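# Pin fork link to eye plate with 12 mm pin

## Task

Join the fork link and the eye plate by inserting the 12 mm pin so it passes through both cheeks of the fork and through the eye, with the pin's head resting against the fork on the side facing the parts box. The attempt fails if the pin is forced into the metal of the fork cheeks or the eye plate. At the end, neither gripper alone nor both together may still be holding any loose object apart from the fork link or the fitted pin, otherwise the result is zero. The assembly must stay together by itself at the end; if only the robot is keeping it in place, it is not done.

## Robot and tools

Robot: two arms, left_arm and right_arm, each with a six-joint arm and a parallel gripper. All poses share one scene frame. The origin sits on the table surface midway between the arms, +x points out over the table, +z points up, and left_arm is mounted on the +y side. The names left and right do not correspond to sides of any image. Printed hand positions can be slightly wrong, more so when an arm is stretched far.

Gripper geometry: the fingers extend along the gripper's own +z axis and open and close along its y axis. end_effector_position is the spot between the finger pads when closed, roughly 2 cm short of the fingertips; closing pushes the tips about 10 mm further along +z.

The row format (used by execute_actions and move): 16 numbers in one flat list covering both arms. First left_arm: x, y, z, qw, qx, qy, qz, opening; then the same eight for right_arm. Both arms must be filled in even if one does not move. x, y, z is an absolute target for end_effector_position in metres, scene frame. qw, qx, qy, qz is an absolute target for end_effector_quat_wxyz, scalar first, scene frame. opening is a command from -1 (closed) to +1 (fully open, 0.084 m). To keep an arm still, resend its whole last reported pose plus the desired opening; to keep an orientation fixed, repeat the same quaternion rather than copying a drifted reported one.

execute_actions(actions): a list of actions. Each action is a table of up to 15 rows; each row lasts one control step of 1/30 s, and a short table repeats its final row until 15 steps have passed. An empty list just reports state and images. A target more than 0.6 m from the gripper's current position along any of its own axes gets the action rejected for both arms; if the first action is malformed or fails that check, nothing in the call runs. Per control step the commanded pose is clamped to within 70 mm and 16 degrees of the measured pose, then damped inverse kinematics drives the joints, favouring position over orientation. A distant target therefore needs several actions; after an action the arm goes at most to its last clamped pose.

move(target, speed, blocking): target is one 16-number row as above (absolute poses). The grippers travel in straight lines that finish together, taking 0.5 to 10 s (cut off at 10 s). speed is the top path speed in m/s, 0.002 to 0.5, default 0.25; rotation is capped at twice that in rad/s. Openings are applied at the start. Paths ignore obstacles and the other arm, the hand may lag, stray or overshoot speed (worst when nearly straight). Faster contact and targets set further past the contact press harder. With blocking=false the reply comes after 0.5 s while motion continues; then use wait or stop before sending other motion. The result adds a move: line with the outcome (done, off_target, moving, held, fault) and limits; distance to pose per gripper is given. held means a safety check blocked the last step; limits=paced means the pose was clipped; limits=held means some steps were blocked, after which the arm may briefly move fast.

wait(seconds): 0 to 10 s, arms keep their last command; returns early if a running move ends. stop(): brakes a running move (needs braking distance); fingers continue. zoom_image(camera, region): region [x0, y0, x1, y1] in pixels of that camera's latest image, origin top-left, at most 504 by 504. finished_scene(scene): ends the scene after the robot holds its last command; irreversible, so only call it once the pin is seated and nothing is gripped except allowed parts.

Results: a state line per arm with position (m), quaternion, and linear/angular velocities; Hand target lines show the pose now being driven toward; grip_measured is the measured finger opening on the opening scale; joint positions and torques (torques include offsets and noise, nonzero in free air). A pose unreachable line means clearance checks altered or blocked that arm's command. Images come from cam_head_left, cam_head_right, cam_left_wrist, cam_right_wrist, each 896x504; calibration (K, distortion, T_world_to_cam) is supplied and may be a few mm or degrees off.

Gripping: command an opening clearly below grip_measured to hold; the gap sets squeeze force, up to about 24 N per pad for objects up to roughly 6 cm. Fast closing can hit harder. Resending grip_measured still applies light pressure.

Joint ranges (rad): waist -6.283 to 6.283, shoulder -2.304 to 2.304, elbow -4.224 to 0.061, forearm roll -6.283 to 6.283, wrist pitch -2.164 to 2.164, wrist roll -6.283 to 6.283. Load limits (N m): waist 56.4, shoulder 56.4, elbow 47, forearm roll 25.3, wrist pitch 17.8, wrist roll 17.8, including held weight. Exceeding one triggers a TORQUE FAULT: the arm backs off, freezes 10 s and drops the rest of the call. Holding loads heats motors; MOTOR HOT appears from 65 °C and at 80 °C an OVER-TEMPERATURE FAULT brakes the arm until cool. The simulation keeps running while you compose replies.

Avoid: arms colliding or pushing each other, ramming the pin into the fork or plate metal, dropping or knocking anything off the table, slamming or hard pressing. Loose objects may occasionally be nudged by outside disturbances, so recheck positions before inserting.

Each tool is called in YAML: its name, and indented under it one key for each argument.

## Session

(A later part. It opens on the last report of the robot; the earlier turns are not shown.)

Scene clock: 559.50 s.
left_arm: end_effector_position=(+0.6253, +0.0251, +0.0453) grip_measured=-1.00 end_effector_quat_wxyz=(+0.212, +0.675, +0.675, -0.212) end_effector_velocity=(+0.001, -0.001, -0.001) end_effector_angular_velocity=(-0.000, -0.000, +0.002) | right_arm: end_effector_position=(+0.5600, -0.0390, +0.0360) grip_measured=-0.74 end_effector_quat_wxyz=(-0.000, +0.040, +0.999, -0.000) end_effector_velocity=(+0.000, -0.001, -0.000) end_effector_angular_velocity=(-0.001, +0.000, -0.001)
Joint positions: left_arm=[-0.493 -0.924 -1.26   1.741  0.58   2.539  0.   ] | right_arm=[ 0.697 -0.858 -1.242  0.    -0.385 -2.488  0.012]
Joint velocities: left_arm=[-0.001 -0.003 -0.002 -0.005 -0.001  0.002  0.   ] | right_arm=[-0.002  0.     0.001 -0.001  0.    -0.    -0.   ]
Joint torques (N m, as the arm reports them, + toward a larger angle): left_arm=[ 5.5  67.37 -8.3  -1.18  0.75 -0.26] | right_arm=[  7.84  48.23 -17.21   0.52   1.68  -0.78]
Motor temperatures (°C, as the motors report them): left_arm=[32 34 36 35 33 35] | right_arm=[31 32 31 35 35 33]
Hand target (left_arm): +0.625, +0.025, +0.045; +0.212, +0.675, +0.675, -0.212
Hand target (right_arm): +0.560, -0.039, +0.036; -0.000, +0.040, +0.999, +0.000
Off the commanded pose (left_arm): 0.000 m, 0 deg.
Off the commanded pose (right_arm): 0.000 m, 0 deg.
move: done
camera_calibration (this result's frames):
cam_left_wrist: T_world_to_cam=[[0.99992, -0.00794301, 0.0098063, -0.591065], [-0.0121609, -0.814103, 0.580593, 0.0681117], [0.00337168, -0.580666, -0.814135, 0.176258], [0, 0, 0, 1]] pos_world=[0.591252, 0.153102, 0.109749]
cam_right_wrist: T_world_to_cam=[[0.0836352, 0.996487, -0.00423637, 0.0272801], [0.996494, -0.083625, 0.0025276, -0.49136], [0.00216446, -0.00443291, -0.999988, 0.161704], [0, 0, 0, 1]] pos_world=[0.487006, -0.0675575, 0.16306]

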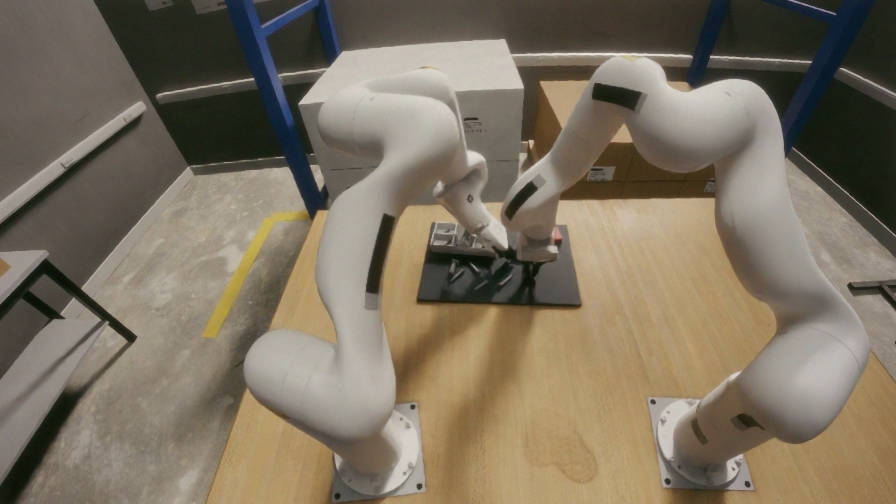

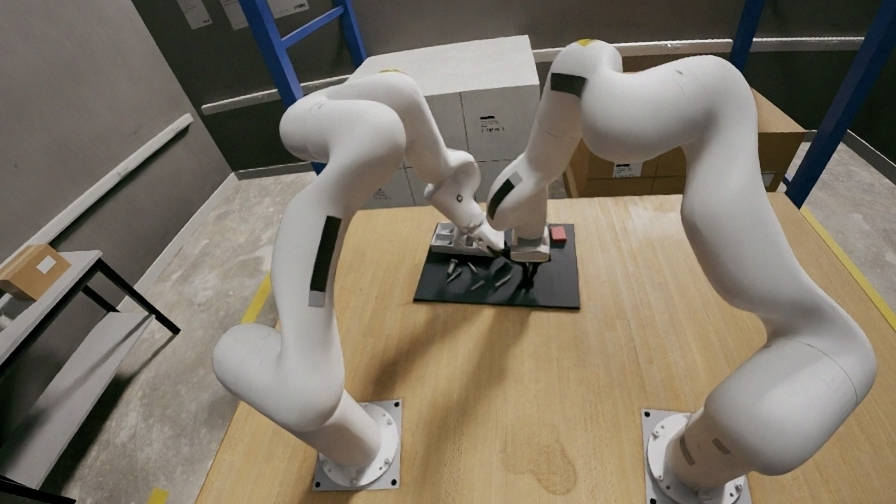

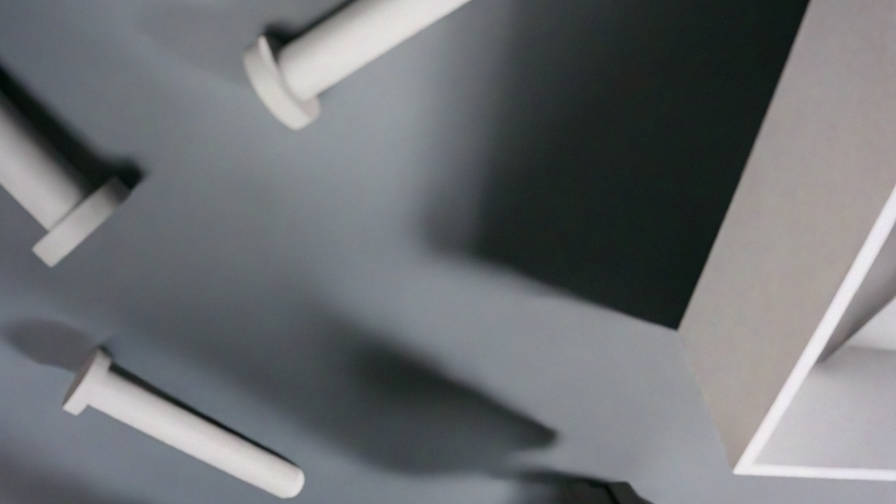

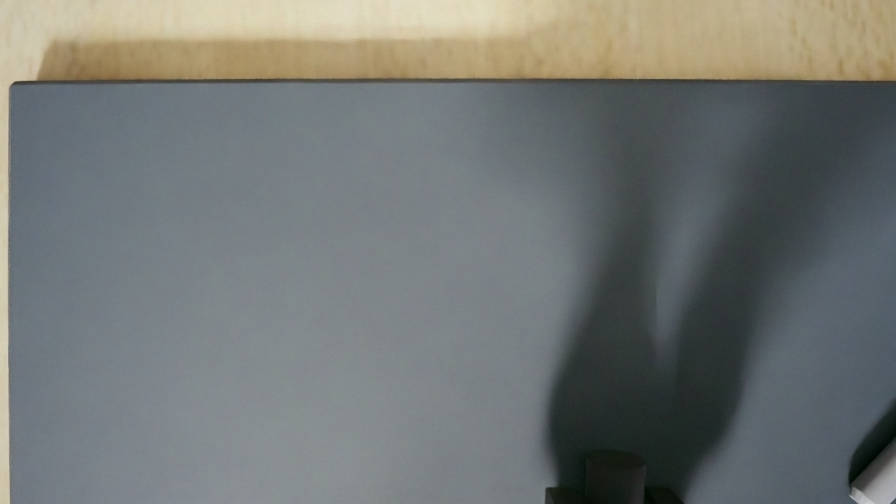

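move:
  target: [0.630,0.025,0.046,0.212,0.675,0.675,-0.212,-1,0.56,-0.039,0.0365,0,0.04,0.999,0,-1]
  speed: 0.01

move:
  target: [0.6295,0.015,0.046,0.212,0.675,0.675,-0.212,-1,0.56,-0.039,0.0365,0,0.04,0.999,0,-1]
  speed: 0.004

zoom_image:
  camera: "cam_head_right"
  region: [470,220,570,290]

Scene clock: 561.97 s.
left_arm: end_effector_position=(+0.6299, +0.0250, +0.0460) grip_measured=-1.00 end_effector_quat_wxyz=(+0.212, +0.675, +0.675, -0.212) end_effector_velocity=(+0.002, +0.000, +0.000) end_effector_angular_velocity=(-0.000, +0.001, +0.002) | right_arm: end_effector_position=(+0.5600, -0.0390, +0.0365) grip_measured=-0.74 end_effector_quat_wxyz=(+0.000, +0.040, +0.999, +0.000) end_effector_velocity=(-0.000, -0.000, -0.000) end_effector_angular_velocity=(-0.001, +0.000, +0.002)
Joint positions: left_arm=[-0.491 -0.93  -1.274  1.756  0.582  2.524  0.   ] | right_arm=[ 0.697 -0.857 -1.242  0.    -0.385 -2.488  0.012]
Joint velocities: left_arm=[ 0.002 -0.002 -0.006  0.006  0.001 -0.007  0.   ] | right_arm=[ 0.     0.     0.001 -0.002  0.     0.    -0.   ]
Joint torques (N m, as the arm reports them, + toward a larger angle): left_arm=[ 5.94 66.96 -8.92 -1.54  0.83 -0.18] | right_arm=[  9.68  49.37 -18.44   0.29   1.55  -1.07]
Motor temperatures (°C, as the motors report them): left_arm=[32 34 36 35 33 35] | right_arm=[31 32 31 35 35 33]
Hand target (left_arm): +0.630, +0.025, +0.046; +0.212, +0.675, +0.675, -0.212
Hand target (right_arm): +0.560, -0.039, +0.036; -0.000, +0.040, +0.999, +0.000
Off the commanded pose (left_arm): 0.000 m, 0 deg.
Off the commanded pose (right_arm): 0.000 m, 0 deg.
move: done
camera_calibration (this result's frames):
cam_left_wrist: T_world_to_cam=[[0.99992, -0.00792382, 0.00990887, -0.595728], [-0.0122052, -0.814043, 0.580676, 0.0676619], [0.00346508, -0.58075, -0.814074, 0.176702], [0, 0, 0, 1]] pos_world=[0.595894, 0.152979, 0.110462]
cam_right_wrist: T_world_to_cam=[[0.0836414, 0.996487, -0.00419306, 0.0272742], [0.996493, -0.083631, 0.00259145, -0.491382], [0.00223168, -0.00439511, -0.999988, 0.162148], [0, 0, 0, 1]] pos_world=[0.487016, -0.0675606, 0.163534]

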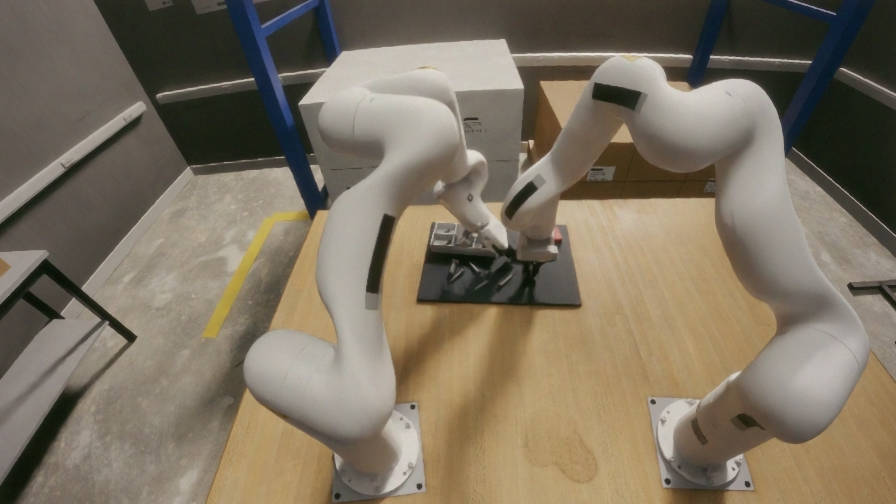

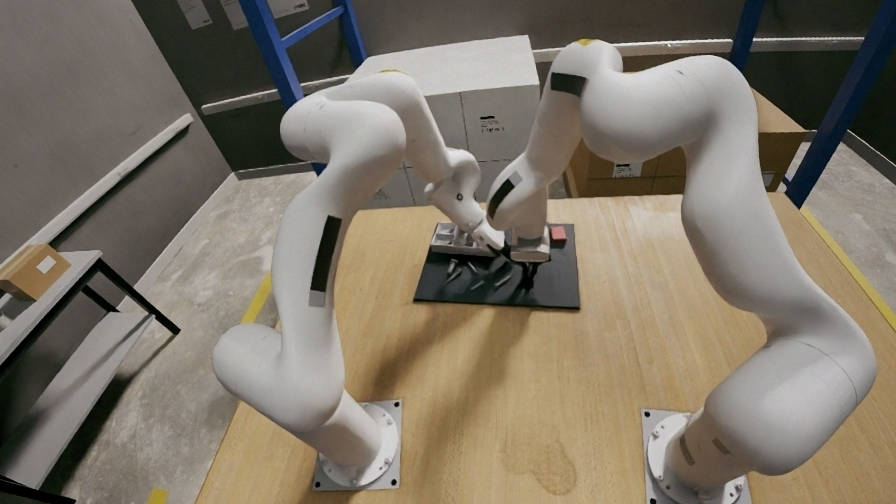

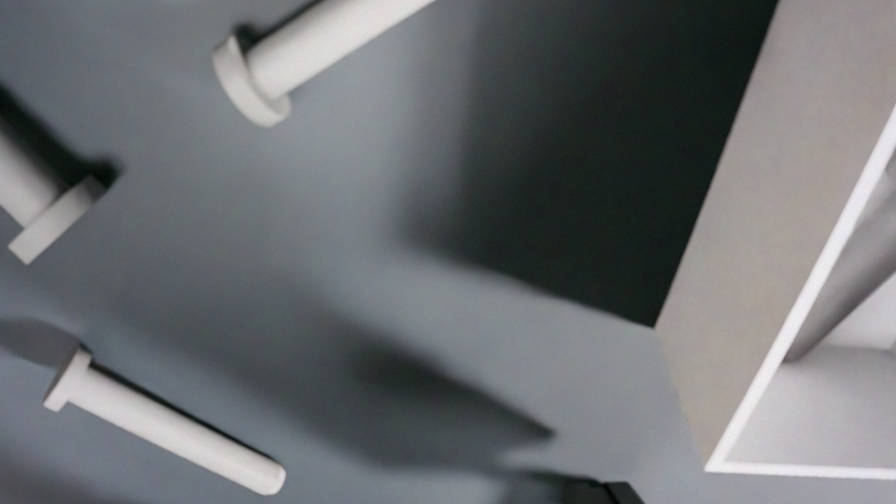

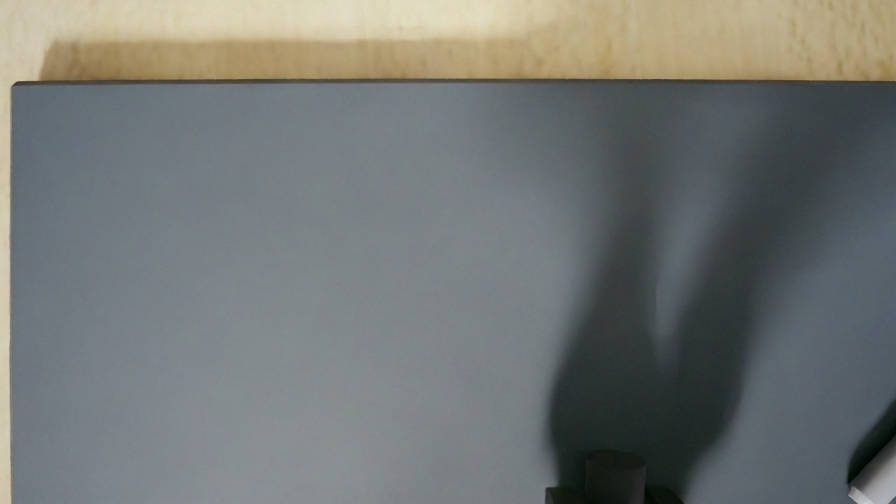

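Scene clock: 564.70 s.
left_arm: end_effector_position=(+0.6313, +0.0173, +0.0467) grip_measured=-1.00 end_effector_quat_wxyz=(+0.213, +0.673, +0.676, -0.211) end_effector_velocity=(+0.000, +0.000, -0.000) end_effector_angular_velocity=(-0.000, +0.001, +0.002) | right_arm: end_effector_position=(+0.5600, -0.0391, +0.0365) grip_measured=-0.74 end_effector_quat_wxyz=(-0.000, +0.040, +0.999, -0.000) end_effector_velocity=(-0.000, +0.001, -0.000) end_effector_angular_velocity=(-0.000, -0.001, +0.003)
Joint positions: left_arm=[-0.503 -0.934 -1.284  1.751  0.578  2.512  0.   ] | right_arm=[ 0.697 -0.857 -1.242 -0.    -0.385 -2.488  0.012]
Joint velocities: left_arm=[ 0.    -0.    -0.    -0.001 -0.    -0.001  0.   ] | right_arm=[ 0.001 -0.    -0.001 -0.002  0.    -0.     0.   ]
Joint torques (N m, as the arm reports them, + toward a larger angle): left_arm=[-32.63  38.25 -10.04  -5.68   2.75  -0.17] | right_arm=[ 10.63  54.66 -20.27   0.73   1.66  -0.66]
Motor temperatures (°C, as the motors report them): left_arm=[32 34 36 35 33 35] | right_arm=[31 32 31 35 35 33]
Hand target (left_arm): +0.630, +0.015, +0.046; +0.212, +0.675, +0.675, -0.212
Hand target (right_arm): +0.560, -0.039, +0.037; -0.000, +0.040, +0.999, -0.000
Off the commanded pose (left_arm): 0.003 m, 0 deg.
Off the commanded pose (right_arm): 0.000 m, 0 deg.
move: done
camera_calibration (this result's frames):
cam_left_wrist: T_world_to_cam=[[0.999935, -0.00391597, 0.0107296, -0.597252], [-0.00942084, -0.813911, 0.580914, 0.0592373], [0.0064581, -0.580977, -0.813894, 0.170895], [0, 0, 0, 1]] pos_world=[0.596667, 0.145161, 0.111087]
cam_right_wrist: T_world_to_cam=[[0.0836712, 0.996484, -0.0043325, 0.0273367], [0.996491, -0.0836613, 0.0024301, -0.491337], [0.0020591, -0.00452063, -0.999988, 0.162235], [0, 0, 0, 1]] pos_world=[0.486991, -0.067613, 0.163546]

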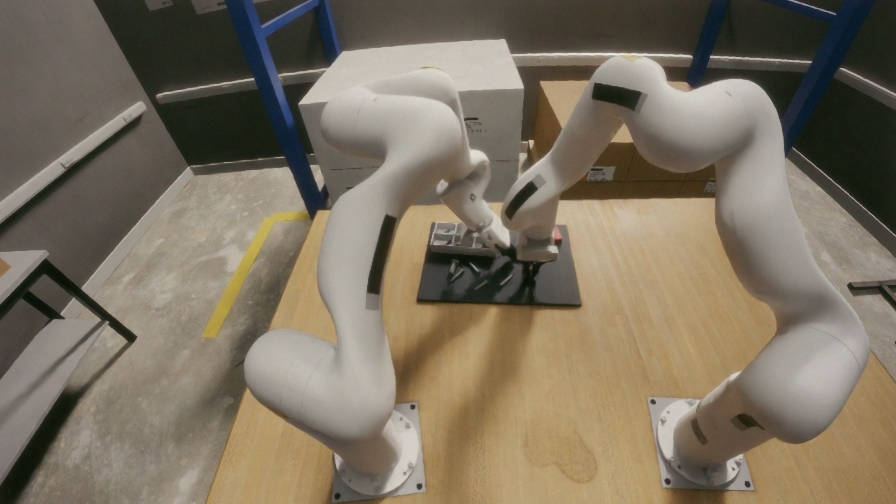

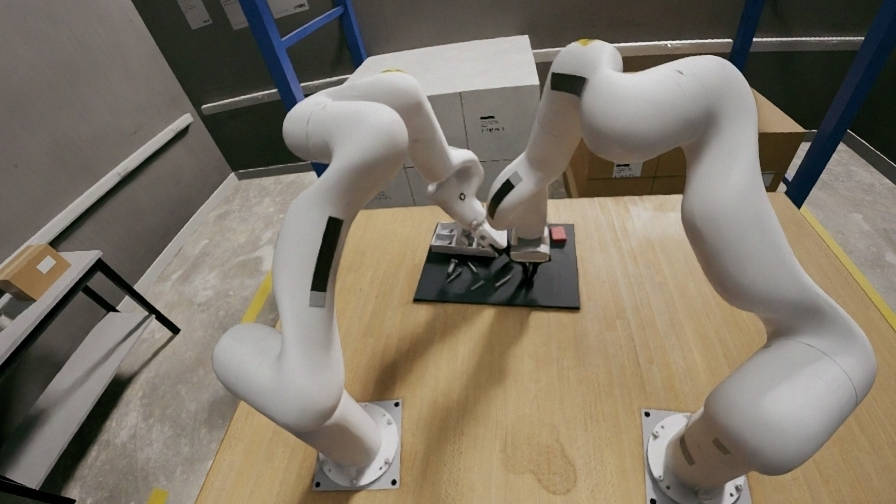

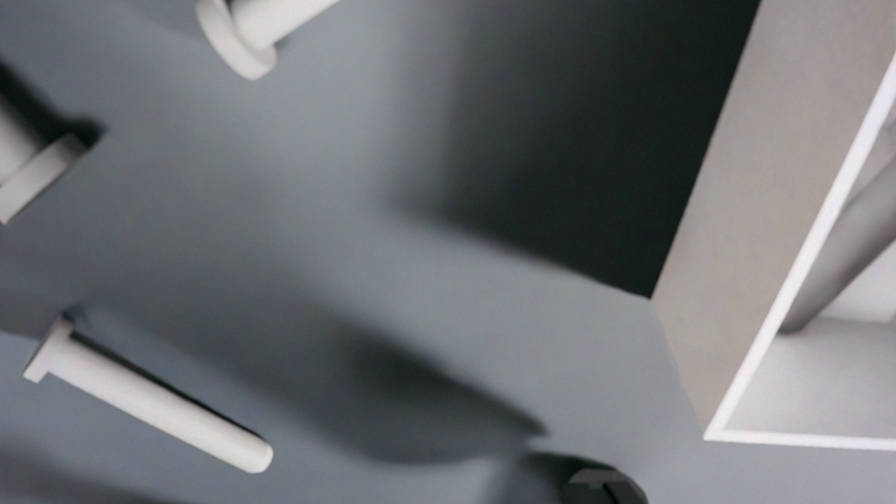

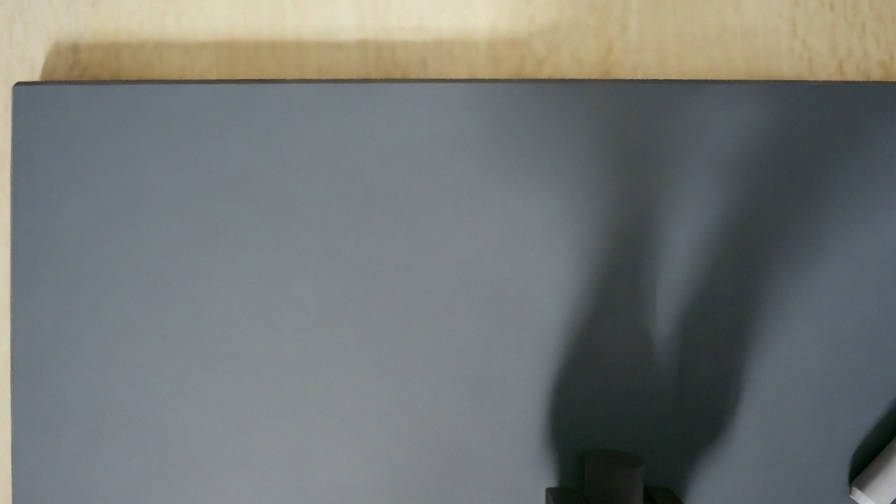

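Region (470, 220, 570, 290) of cam_head_right's 896x504 image, scaled by 5.040, with more detail than that image has; it fills the top 353 rows of this view, and the rest is white.

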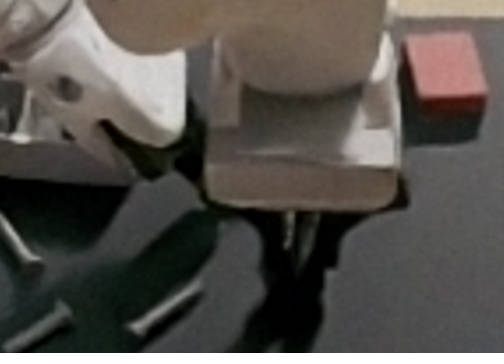

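move:
  target: [0.630,0.0172,0.046,0.212,0.675,0.675,-0.212,-1,0.56,-0.039,0.0345,0,0.04,0.999,0,-1]
  speed: 0.004

zoom_image:
  camera: "cam_left_wrist"
  region: [450,350,850,504]

Scene clock: 567.40 s.
left_arm: end_effector_position=(+0.6309, +0.0179, +0.0465) grip_measured=-1.00 end_effector_quat_wxyz=(+0.212, +0.674, +0.675, -0.211) end_effector_velocity=(-0.001, -0.000, -0.000) end_effector_angular_velocity=(-0.000, +0.001, -0.001) | right_arm: end_effector_position=(+0.5600, -0.0391, +0.0352) grip_measured=-0.74 end_effector_quat_wxyz=(-0.001, +0.040, +0.999, -0.000) end_effector_velocity=(-0.000, -0.001, -0.004) end_effector_angular_velocity=(+0.000, -0.001, -0.001)
Joint positions: left_arm=[-0.502 -0.934 -1.284  1.753  0.579  2.513  0.   ] | right_arm=[ 0.696 -0.86  -1.244 -0.    -0.385 -2.488  0.012]
Joint velocities: left_arm=[-0.001  0.     0.001  0.     0.001  0.     0.   ] | right_arm=[-0.001 -0.006  0.001 -0.001  0.008  0.     0.   ]
Joint torques (N m, as the arm reports them, + toward a larger angle): left_arm=[-22.17  39.21  -7.07  -3.93   1.91  -0.23] | right_arm=[ 17.1   36.59 -17.13   2.16   4.14  -0.79]
Motor temperatures (°C, as the motors report them): left_arm=[32 34 36 35 33 35] | right_arm=[31 32 31 35 35 33]
Hand target (left_arm): +0.630, +0.017, +0.046; +0.212, +0.675, +0.675, -0.212
Hand target (right_arm): +0.560, -0.039, +0.035; -0.000, +0.040, +0.999, -0.000
Off the commanded pose (left_arm): 0.001 m, 0 deg.
Off the commanded pose (right_arm): 0.001 m, 0 deg.
move: done
camera_calibration (this result's frames):
cam_left_wrist: T_world_to_cam=[[0.999924, -0.00624554, 0.0106638, -0.596861], [-0.011278, -0.813972, 0.580795, 0.0610458], [0.00505263, -0.580871, -0.81398, 0.17194], [0, 0, 0, 1]] pos_world=[0.596635, 0.145837, 0.110865]
cam_right_wrist: T_world_to_cam=[[0.0837593, 0.996473, -0.00503378, 0.027382], [0.996485, -0.0837524, 0.00156746, -0.491344], [0.00114034, -0.00514738, -0.999986, 0.161443], [0, 0, 0, 1]] pos_world=[0.48714, -0.0676057, 0.162349]

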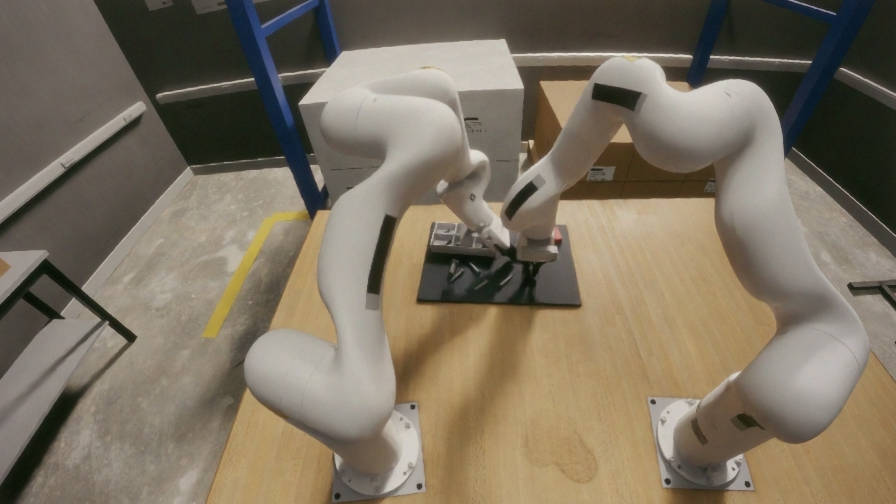

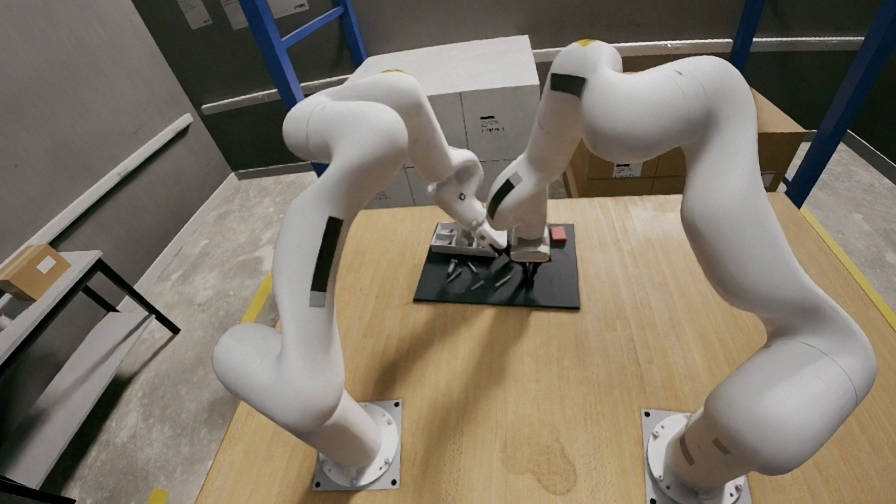

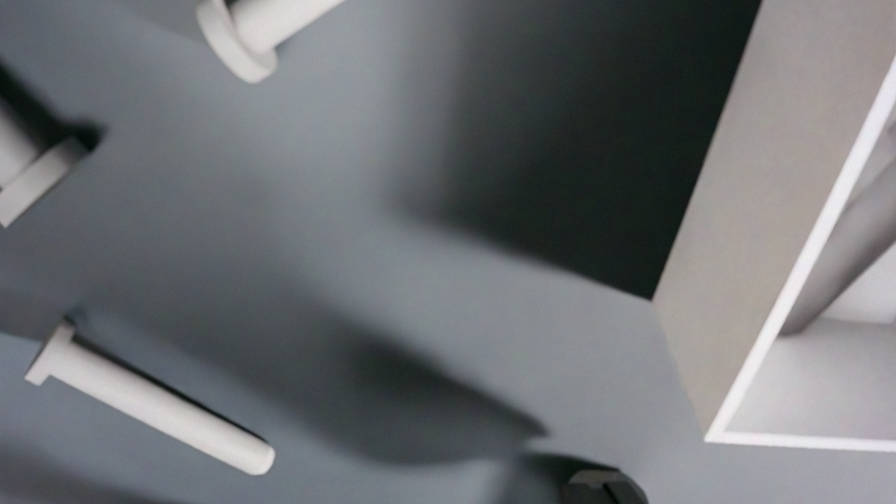

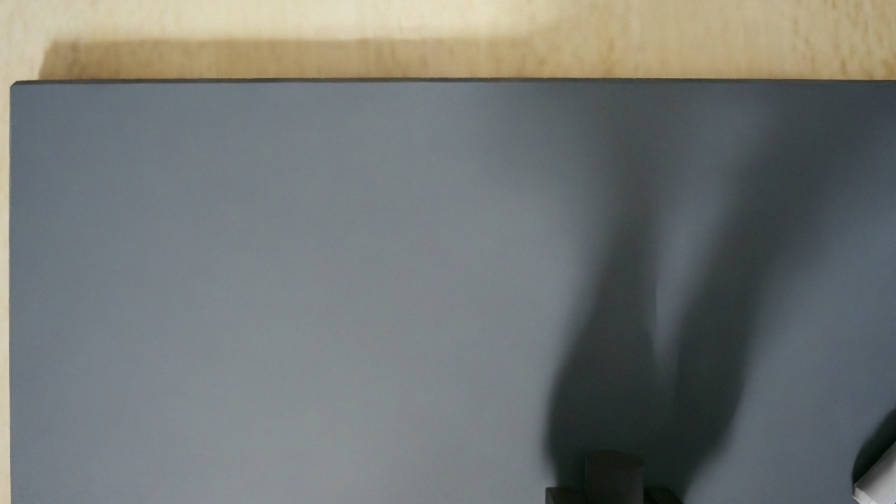

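Region (450, 350, 850, 504) of cam_left_wrist's 896x504 image, scaled by 1.260, with more detail than that image has; it fills the top 194 rows of this view, and the rest is white.

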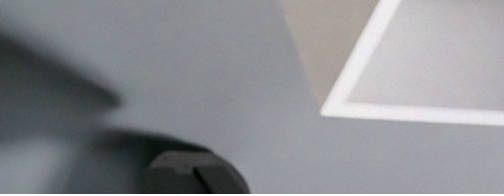

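move:
  target: [0.630,0.0165,0.051,0.212,0.675,0.675,-0.212,-1,0.56,-0.039,0.039,0,0.04,0.999,0,-1]
  speed: 0.002

move:
  target: [0.633,0.0165,0.049,0.212,0.675,0.675,-0.212,-1,0.563,-0.039,0.037,0,0.04,0.999,0,-1]
  speed: 0.002

move:
  target: [0.627,0.0165,0.049,0.212,0.675,0.675,-0.212,-1,0.557,-0.039,0.037,0,0.04,0.999,0,-1]
  speed: 0.002

Scene clock: 571.77 s.
left_arm: end_effector_position=(+0.6297, +0.0164, +0.0508) grip_measured=-1.00 end_effector_quat_wxyz=(+0.212, +0.675, +0.675, -0.212) end_effector_velocity=(+0.001, +0.000, +0.002) end_effector_angular_velocity=(-0.000, -0.003, +0.001) | right_arm: end_effector_position=(+0.5600, -0.0390, +0.0390) grip_measured=-0.74 end_effector_quat_wxyz=(-0.000, +0.040, +0.999, +0.000) end_effector_velocity=(-0.000, -0.001, -0.000) end_effector_angular_velocity=(-0.001, +0.001, -0.001)
Joint positions: left_arm=[-0.505 -0.925 -1.281  1.762  0.58   2.501  0.   ] | right_arm=[ 0.697 -0.852 -1.241  0.    -0.389 -2.488  0.012]
Joint velocities: left_arm=[ 0.001  0.003 -0.     0.001 -0.001 -0.001  0.   ] | right_arm=[-0.002 -0.     0.001 -0.     0.     0.    -0.   ]
Joint torques (N m, as the arm reports them, + toward a larger angle): left_arm=[ 1.86 63.24 -8.   -1.82  1.3  -0.18] | right_arm=[ 10.55  51.91 -17.84  -0.27   1.86  -0.87]
Motor temperatures (°C, as the motors report them): left_arm=[32 34 36 35 33 35] | right_arm=[31 32 31 35 35 33]
Hand target (left_arm): +0.630, +0.016, +0.051; +0.212, +0.675, +0.675, -0.212
Hand target (right_arm): +0.560, -0.039, +0.039; -0.000, +0.040, +0.999, +0.000
Off the commanded pose (left_arm): 0.000 m, 0 deg.
Off the commanded pose (right_arm): 0.000 m, 0 deg.
move: done
camera_calibration (this result's frames):
cam_left_wrist: T_world_to_cam=[[0.999923, -0.00831927, 0.00918199, -0.595606], [-0.0121052, -0.813988, 0.580756, 0.0578126], [0.00264256, -0.580822, -0.814026, 0.17611], [0, 0, 0, 1]] pos_world=[0.595795, 0.144392, 0.115252]
cam_right_wrist: T_world_to_cam=[[0.0836158, 0.996489, -0.00419102, 0.0272688], [0.996496, -0.0836056, 0.00256759, -0.491382], [0.00220818, -0.00439103, -0.999988, 0.164661], [0, 0, 0, 1]] pos_world=[0.487016, -0.0675323, 0.166035]

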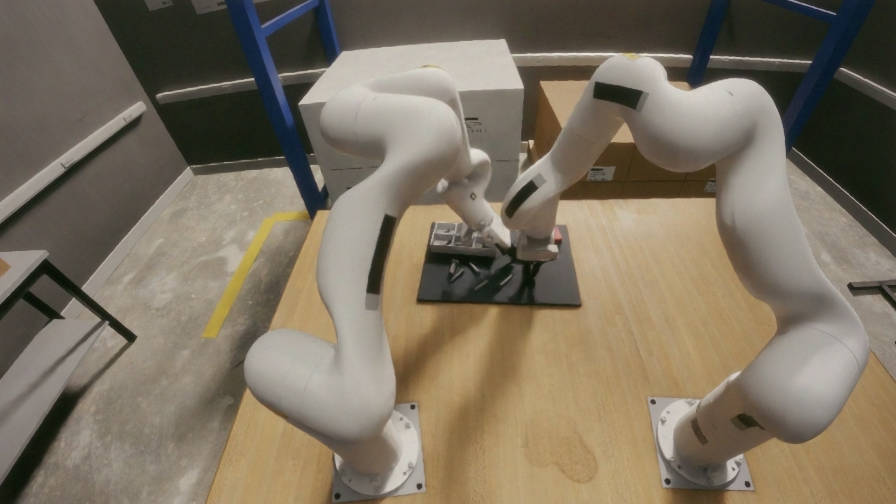

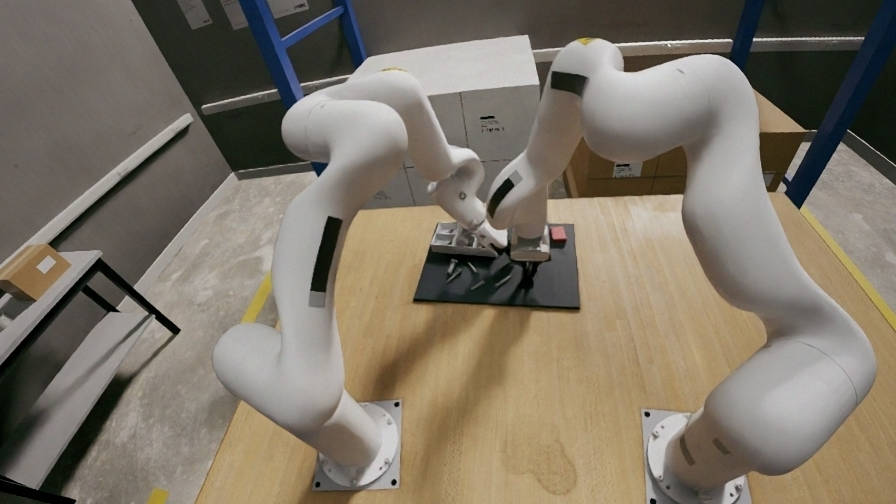

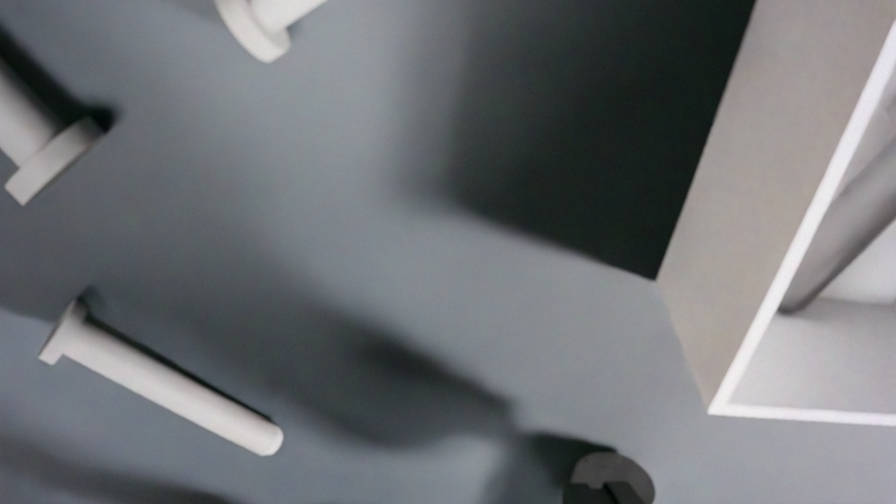

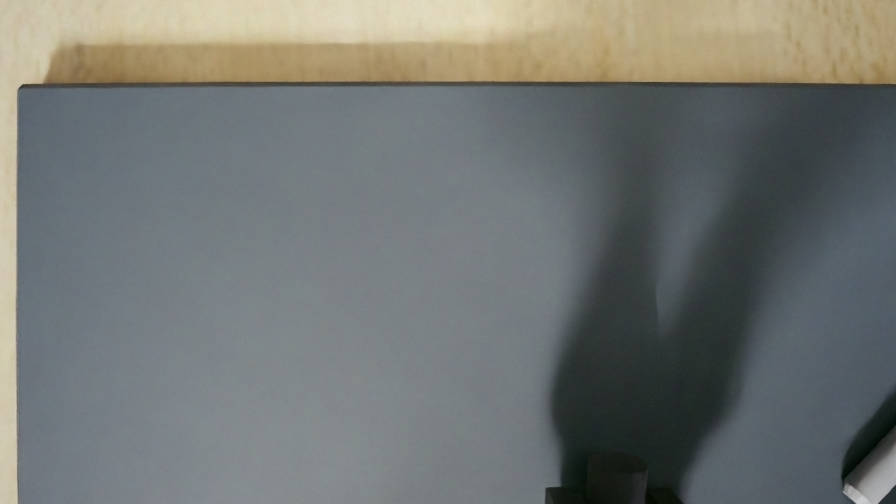

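Scene clock: 573.87 s.
left_arm: end_effector_position=(+0.6330, +0.0165, +0.0491) grip_measured=-1.00 end_effector_quat_wxyz=(+0.212, +0.675, +0.675, -0.212) end_effector_velocity=(-0.000, -0.000, +0.000) end_effector_angular_velocity=(-0.001, +0.000, -0.001) | right_arm: end_effector_position=(+0.5619, -0.0398, +0.0369) grip_measured=-0.74 end_effector_quat_wxyz=(-0.002, +0.040, +0.999, -0.001) end_effector_velocity=(-0.001, -0.000, -0.001) end_effector_angular_velocity=(-0.001, +0.002, +0.002)
Joint positions: left_arm=[-0.503 -0.933 -1.292  1.767  0.581  2.497  0.   ] | right_arm=[ 0.694 -0.86  -1.25   0.    -0.395 -2.491  0.012]
Joint velocities: left_arm=[ 0.    -0.001 -0.001  0.001  0.001 -0.     0.   ] | right_arm=[ 0.    -0.001 -0.    -0.001 -0.001 -0.001 -0.   ]
Joint torques (N m, as the arm reports them, + toward a larger angle): left_arm=[ 2.49 57.04 -7.34 -2.11  0.35 -0.2 ] | right_arm=[  0.95  45.23 -22.67  -2.07   4.48  -0.73]
Motor temperatures (°C, as the motors report them): left_arm=[32 34 36 35 33 35] | right_arm=[31 32 31 35 35 33]
Hand target (left_arm): +0.633, +0.017, +0.049; +0.212, +0.675, +0.675, -0.212
Hand target (right_arm): +0.563, -0.039, +0.037; -0.000, +0.040, +0.999, -0.000
Off the commanded pose (left_arm): 0.000 m, 0 deg.
Off the commanded pose (right_arm): 0.001 m, 0 deg.
move: done
camera_calibration (this result's frames):
cam_left_wrist: T_world_to_cam=[[0.99992, -0.00807545, 0.00970446, -0.598882], [-0.0122105, -0.81393, 0.580835, 0.058947], [0.00320825, -0.580907, -0.813964, 0.174423], [0, 0, 0, 1]] pos_world=[0.598995, 0.144466, 0.113547]
cam_right_wrist: T_world_to_cam=[[0.0836734, 0.996468, -0.00711043, 0.0279745], [0.996492, -0.0836839, -0.00119321, -0.493179], [-0.00178402, -0.00698565, -0.999974, 0.164695], [0, 0, 0, 1]] pos_world=[0.489402, -0.0679964, 0.164301]

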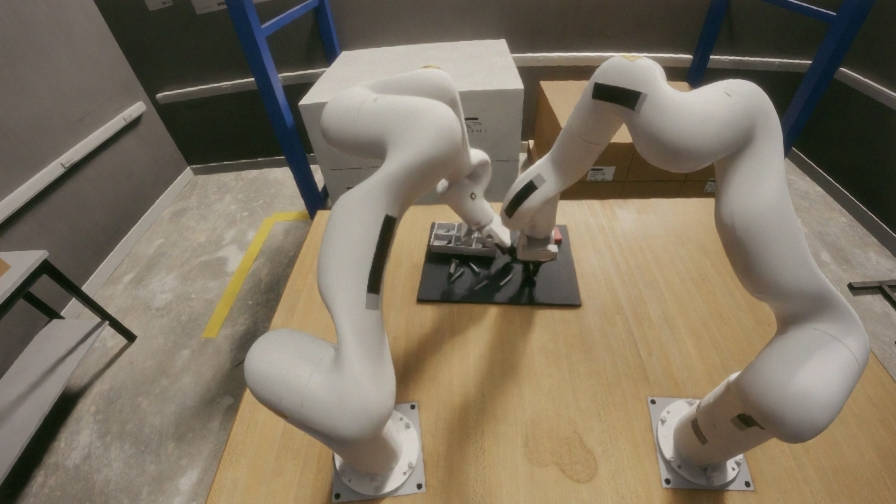

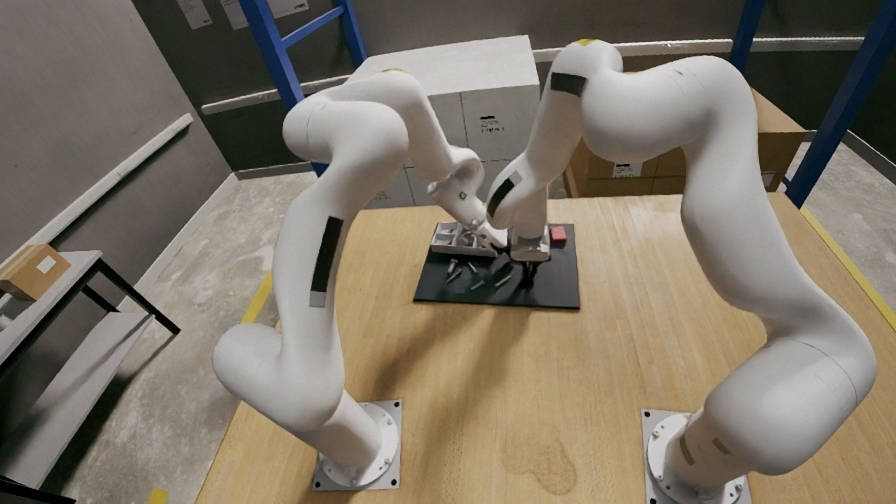

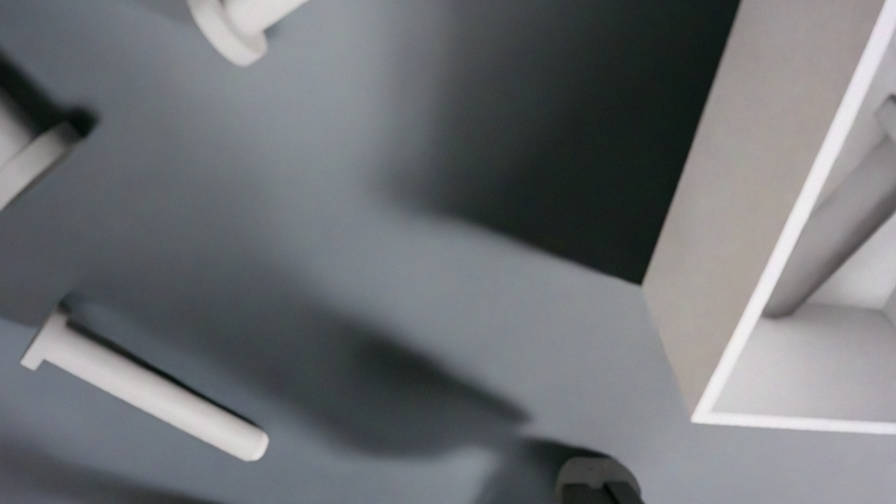

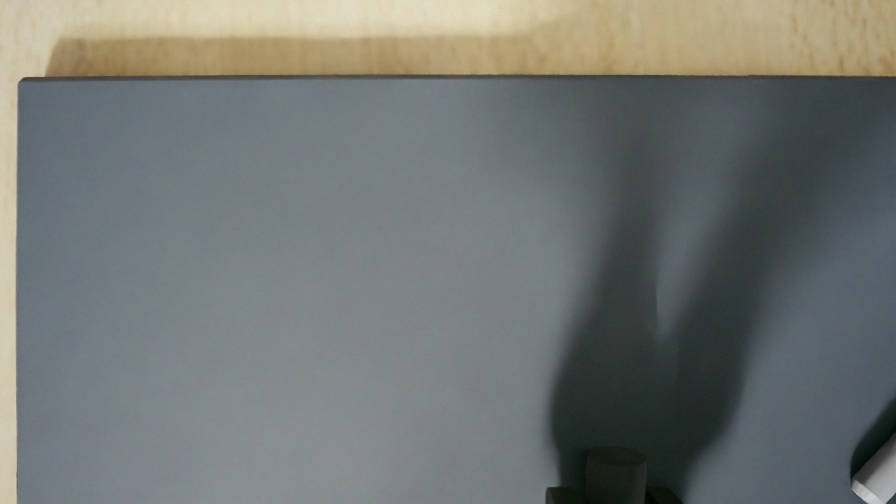

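Scene clock: 577.07 s.
left_arm: end_effector_position=(+0.6269, +0.0165, +0.0489) grip_measured=-1.00 end_effector_quat_wxyz=(+0.212, +0.675, +0.675, -0.212) end_effector_velocity=(-0.000, -0.000, -0.000) end_effector_angular_velocity=(-0.000, +0.000, +0.001) | right_arm: end_effector_position=(+0.5572, -0.0392, +0.0371) grip_measured=-0.74 end_effector_quat_wxyz=(+0.000, +0.040, +0.999, +0.000) end_effector_velocity=(-0.001, -0.000, -0.000) end_effector_angular_velocity=(-0.001, +0.001, +0.001)
Joint positions: left_arm=[-0.506 -0.925 -1.272  1.75   0.578  2.514  0.   ] | right_arm=[ 0.699 -0.852 -1.234  0.    -0.382 -2.485  0.012]
Joint velocities: left_arm=[-0.    -0.     0.001 -0.003 -0.     0.001  0.   ] | right_arm=[ 0.001  0.001  0.002 -0.001  0.001  0.001 -0.   ]
Joint torques (N m, as the arm reports them, + toward a larger angle): left_arm=[-1.42 56.29 -6.64 -1.4   1.06 -0.24] | right_arm=[ 14.71  33.76 -10.35   0.84   0.13  -0.51]
Motor temperatures (°C, as the motors report them): left_arm=[32 34 36 35 33 35] | right_arm=[31 32 31 35 35 33]
Hand target (left_arm): +0.627, +0.016, +0.049; +0.212, +0.675, +0.675, -0.212
Hand target (right_arm): +0.557, -0.039, +0.037; +0.000, +0.040, +0.999, -0.000
Off the commanded pose (left_arm): 0.000 m, 0 deg.
Off the commanded pose (right_arm): 0.000 m, 0 deg.
move: done
camera_calibration (this result's frames):
cam_left_wrist: T_world_to_cam=[[0.999923, -0.00814212, 0.00941088, -0.592761], [-0.0120935, -0.814085, 0.58062, 0.0589434], [0.00293377, -0.580689, -0.81412, 0.174402], [0, 0, 0, 1]] pos_world=[0.592916, 0.144432, 0.113339]
cam_right_wrist: T_world_to_cam=[[0.0841478, 0.996445, -0.00418387, 0.0274675], [0.996451, -0.0841373, 0.00261972, -0.488627], [0.00225839, -0.00438946, -0.999988, 0.162713], [0, 0, 0, 1]] pos_world=[0.484214, -0.0677674, 0.164106]

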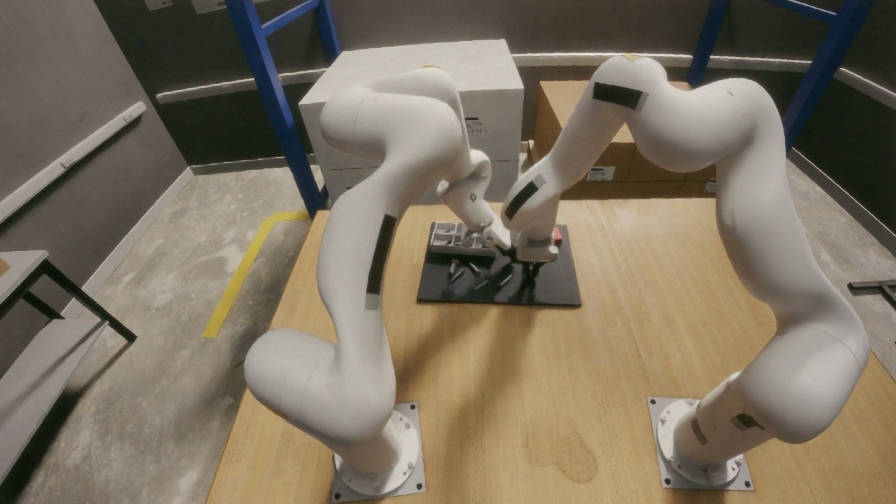

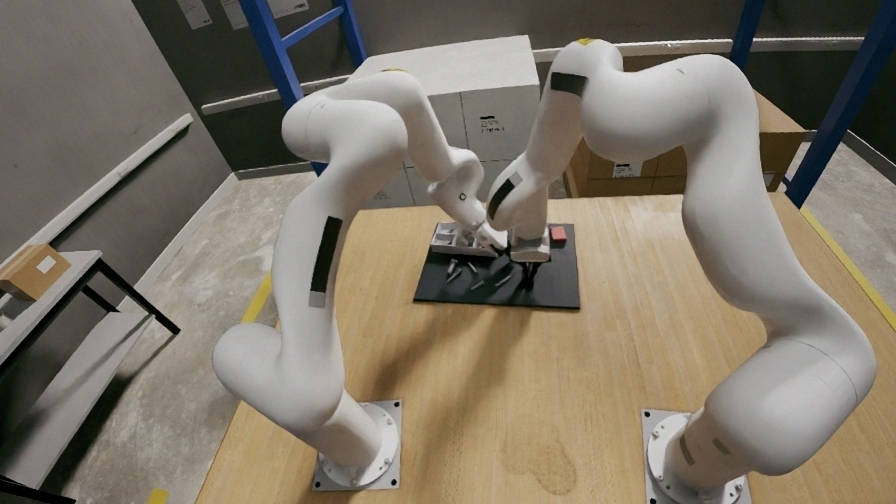

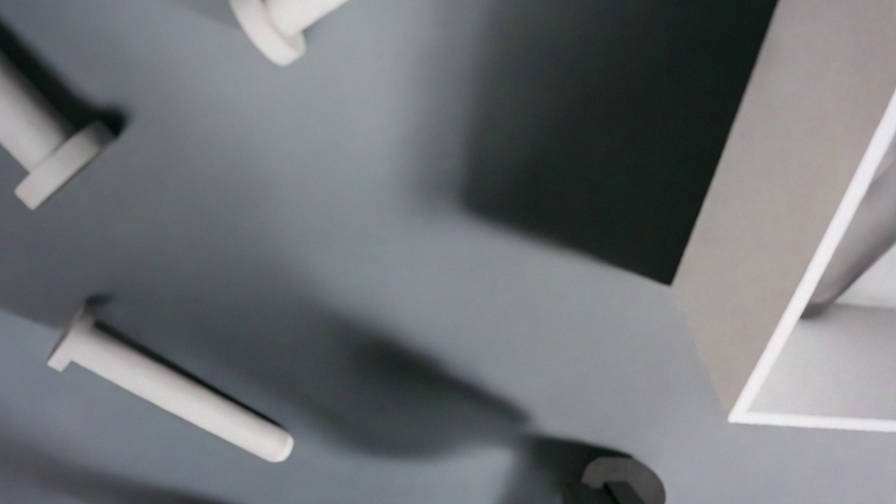

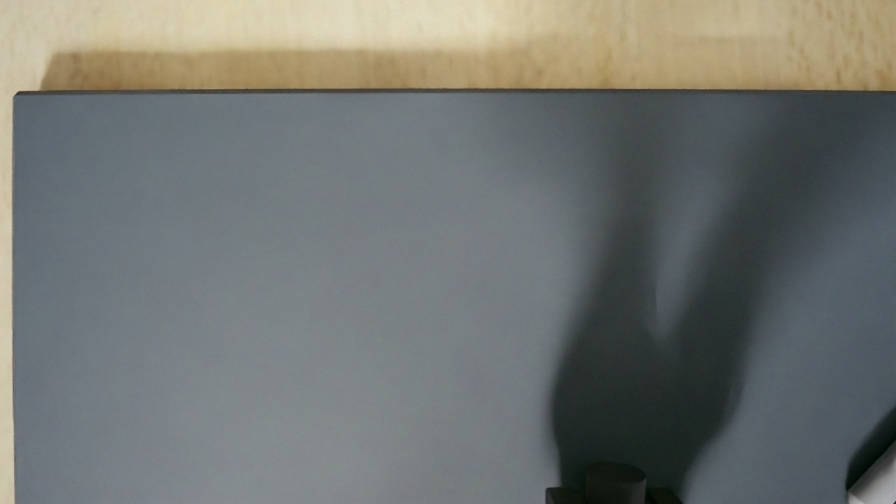

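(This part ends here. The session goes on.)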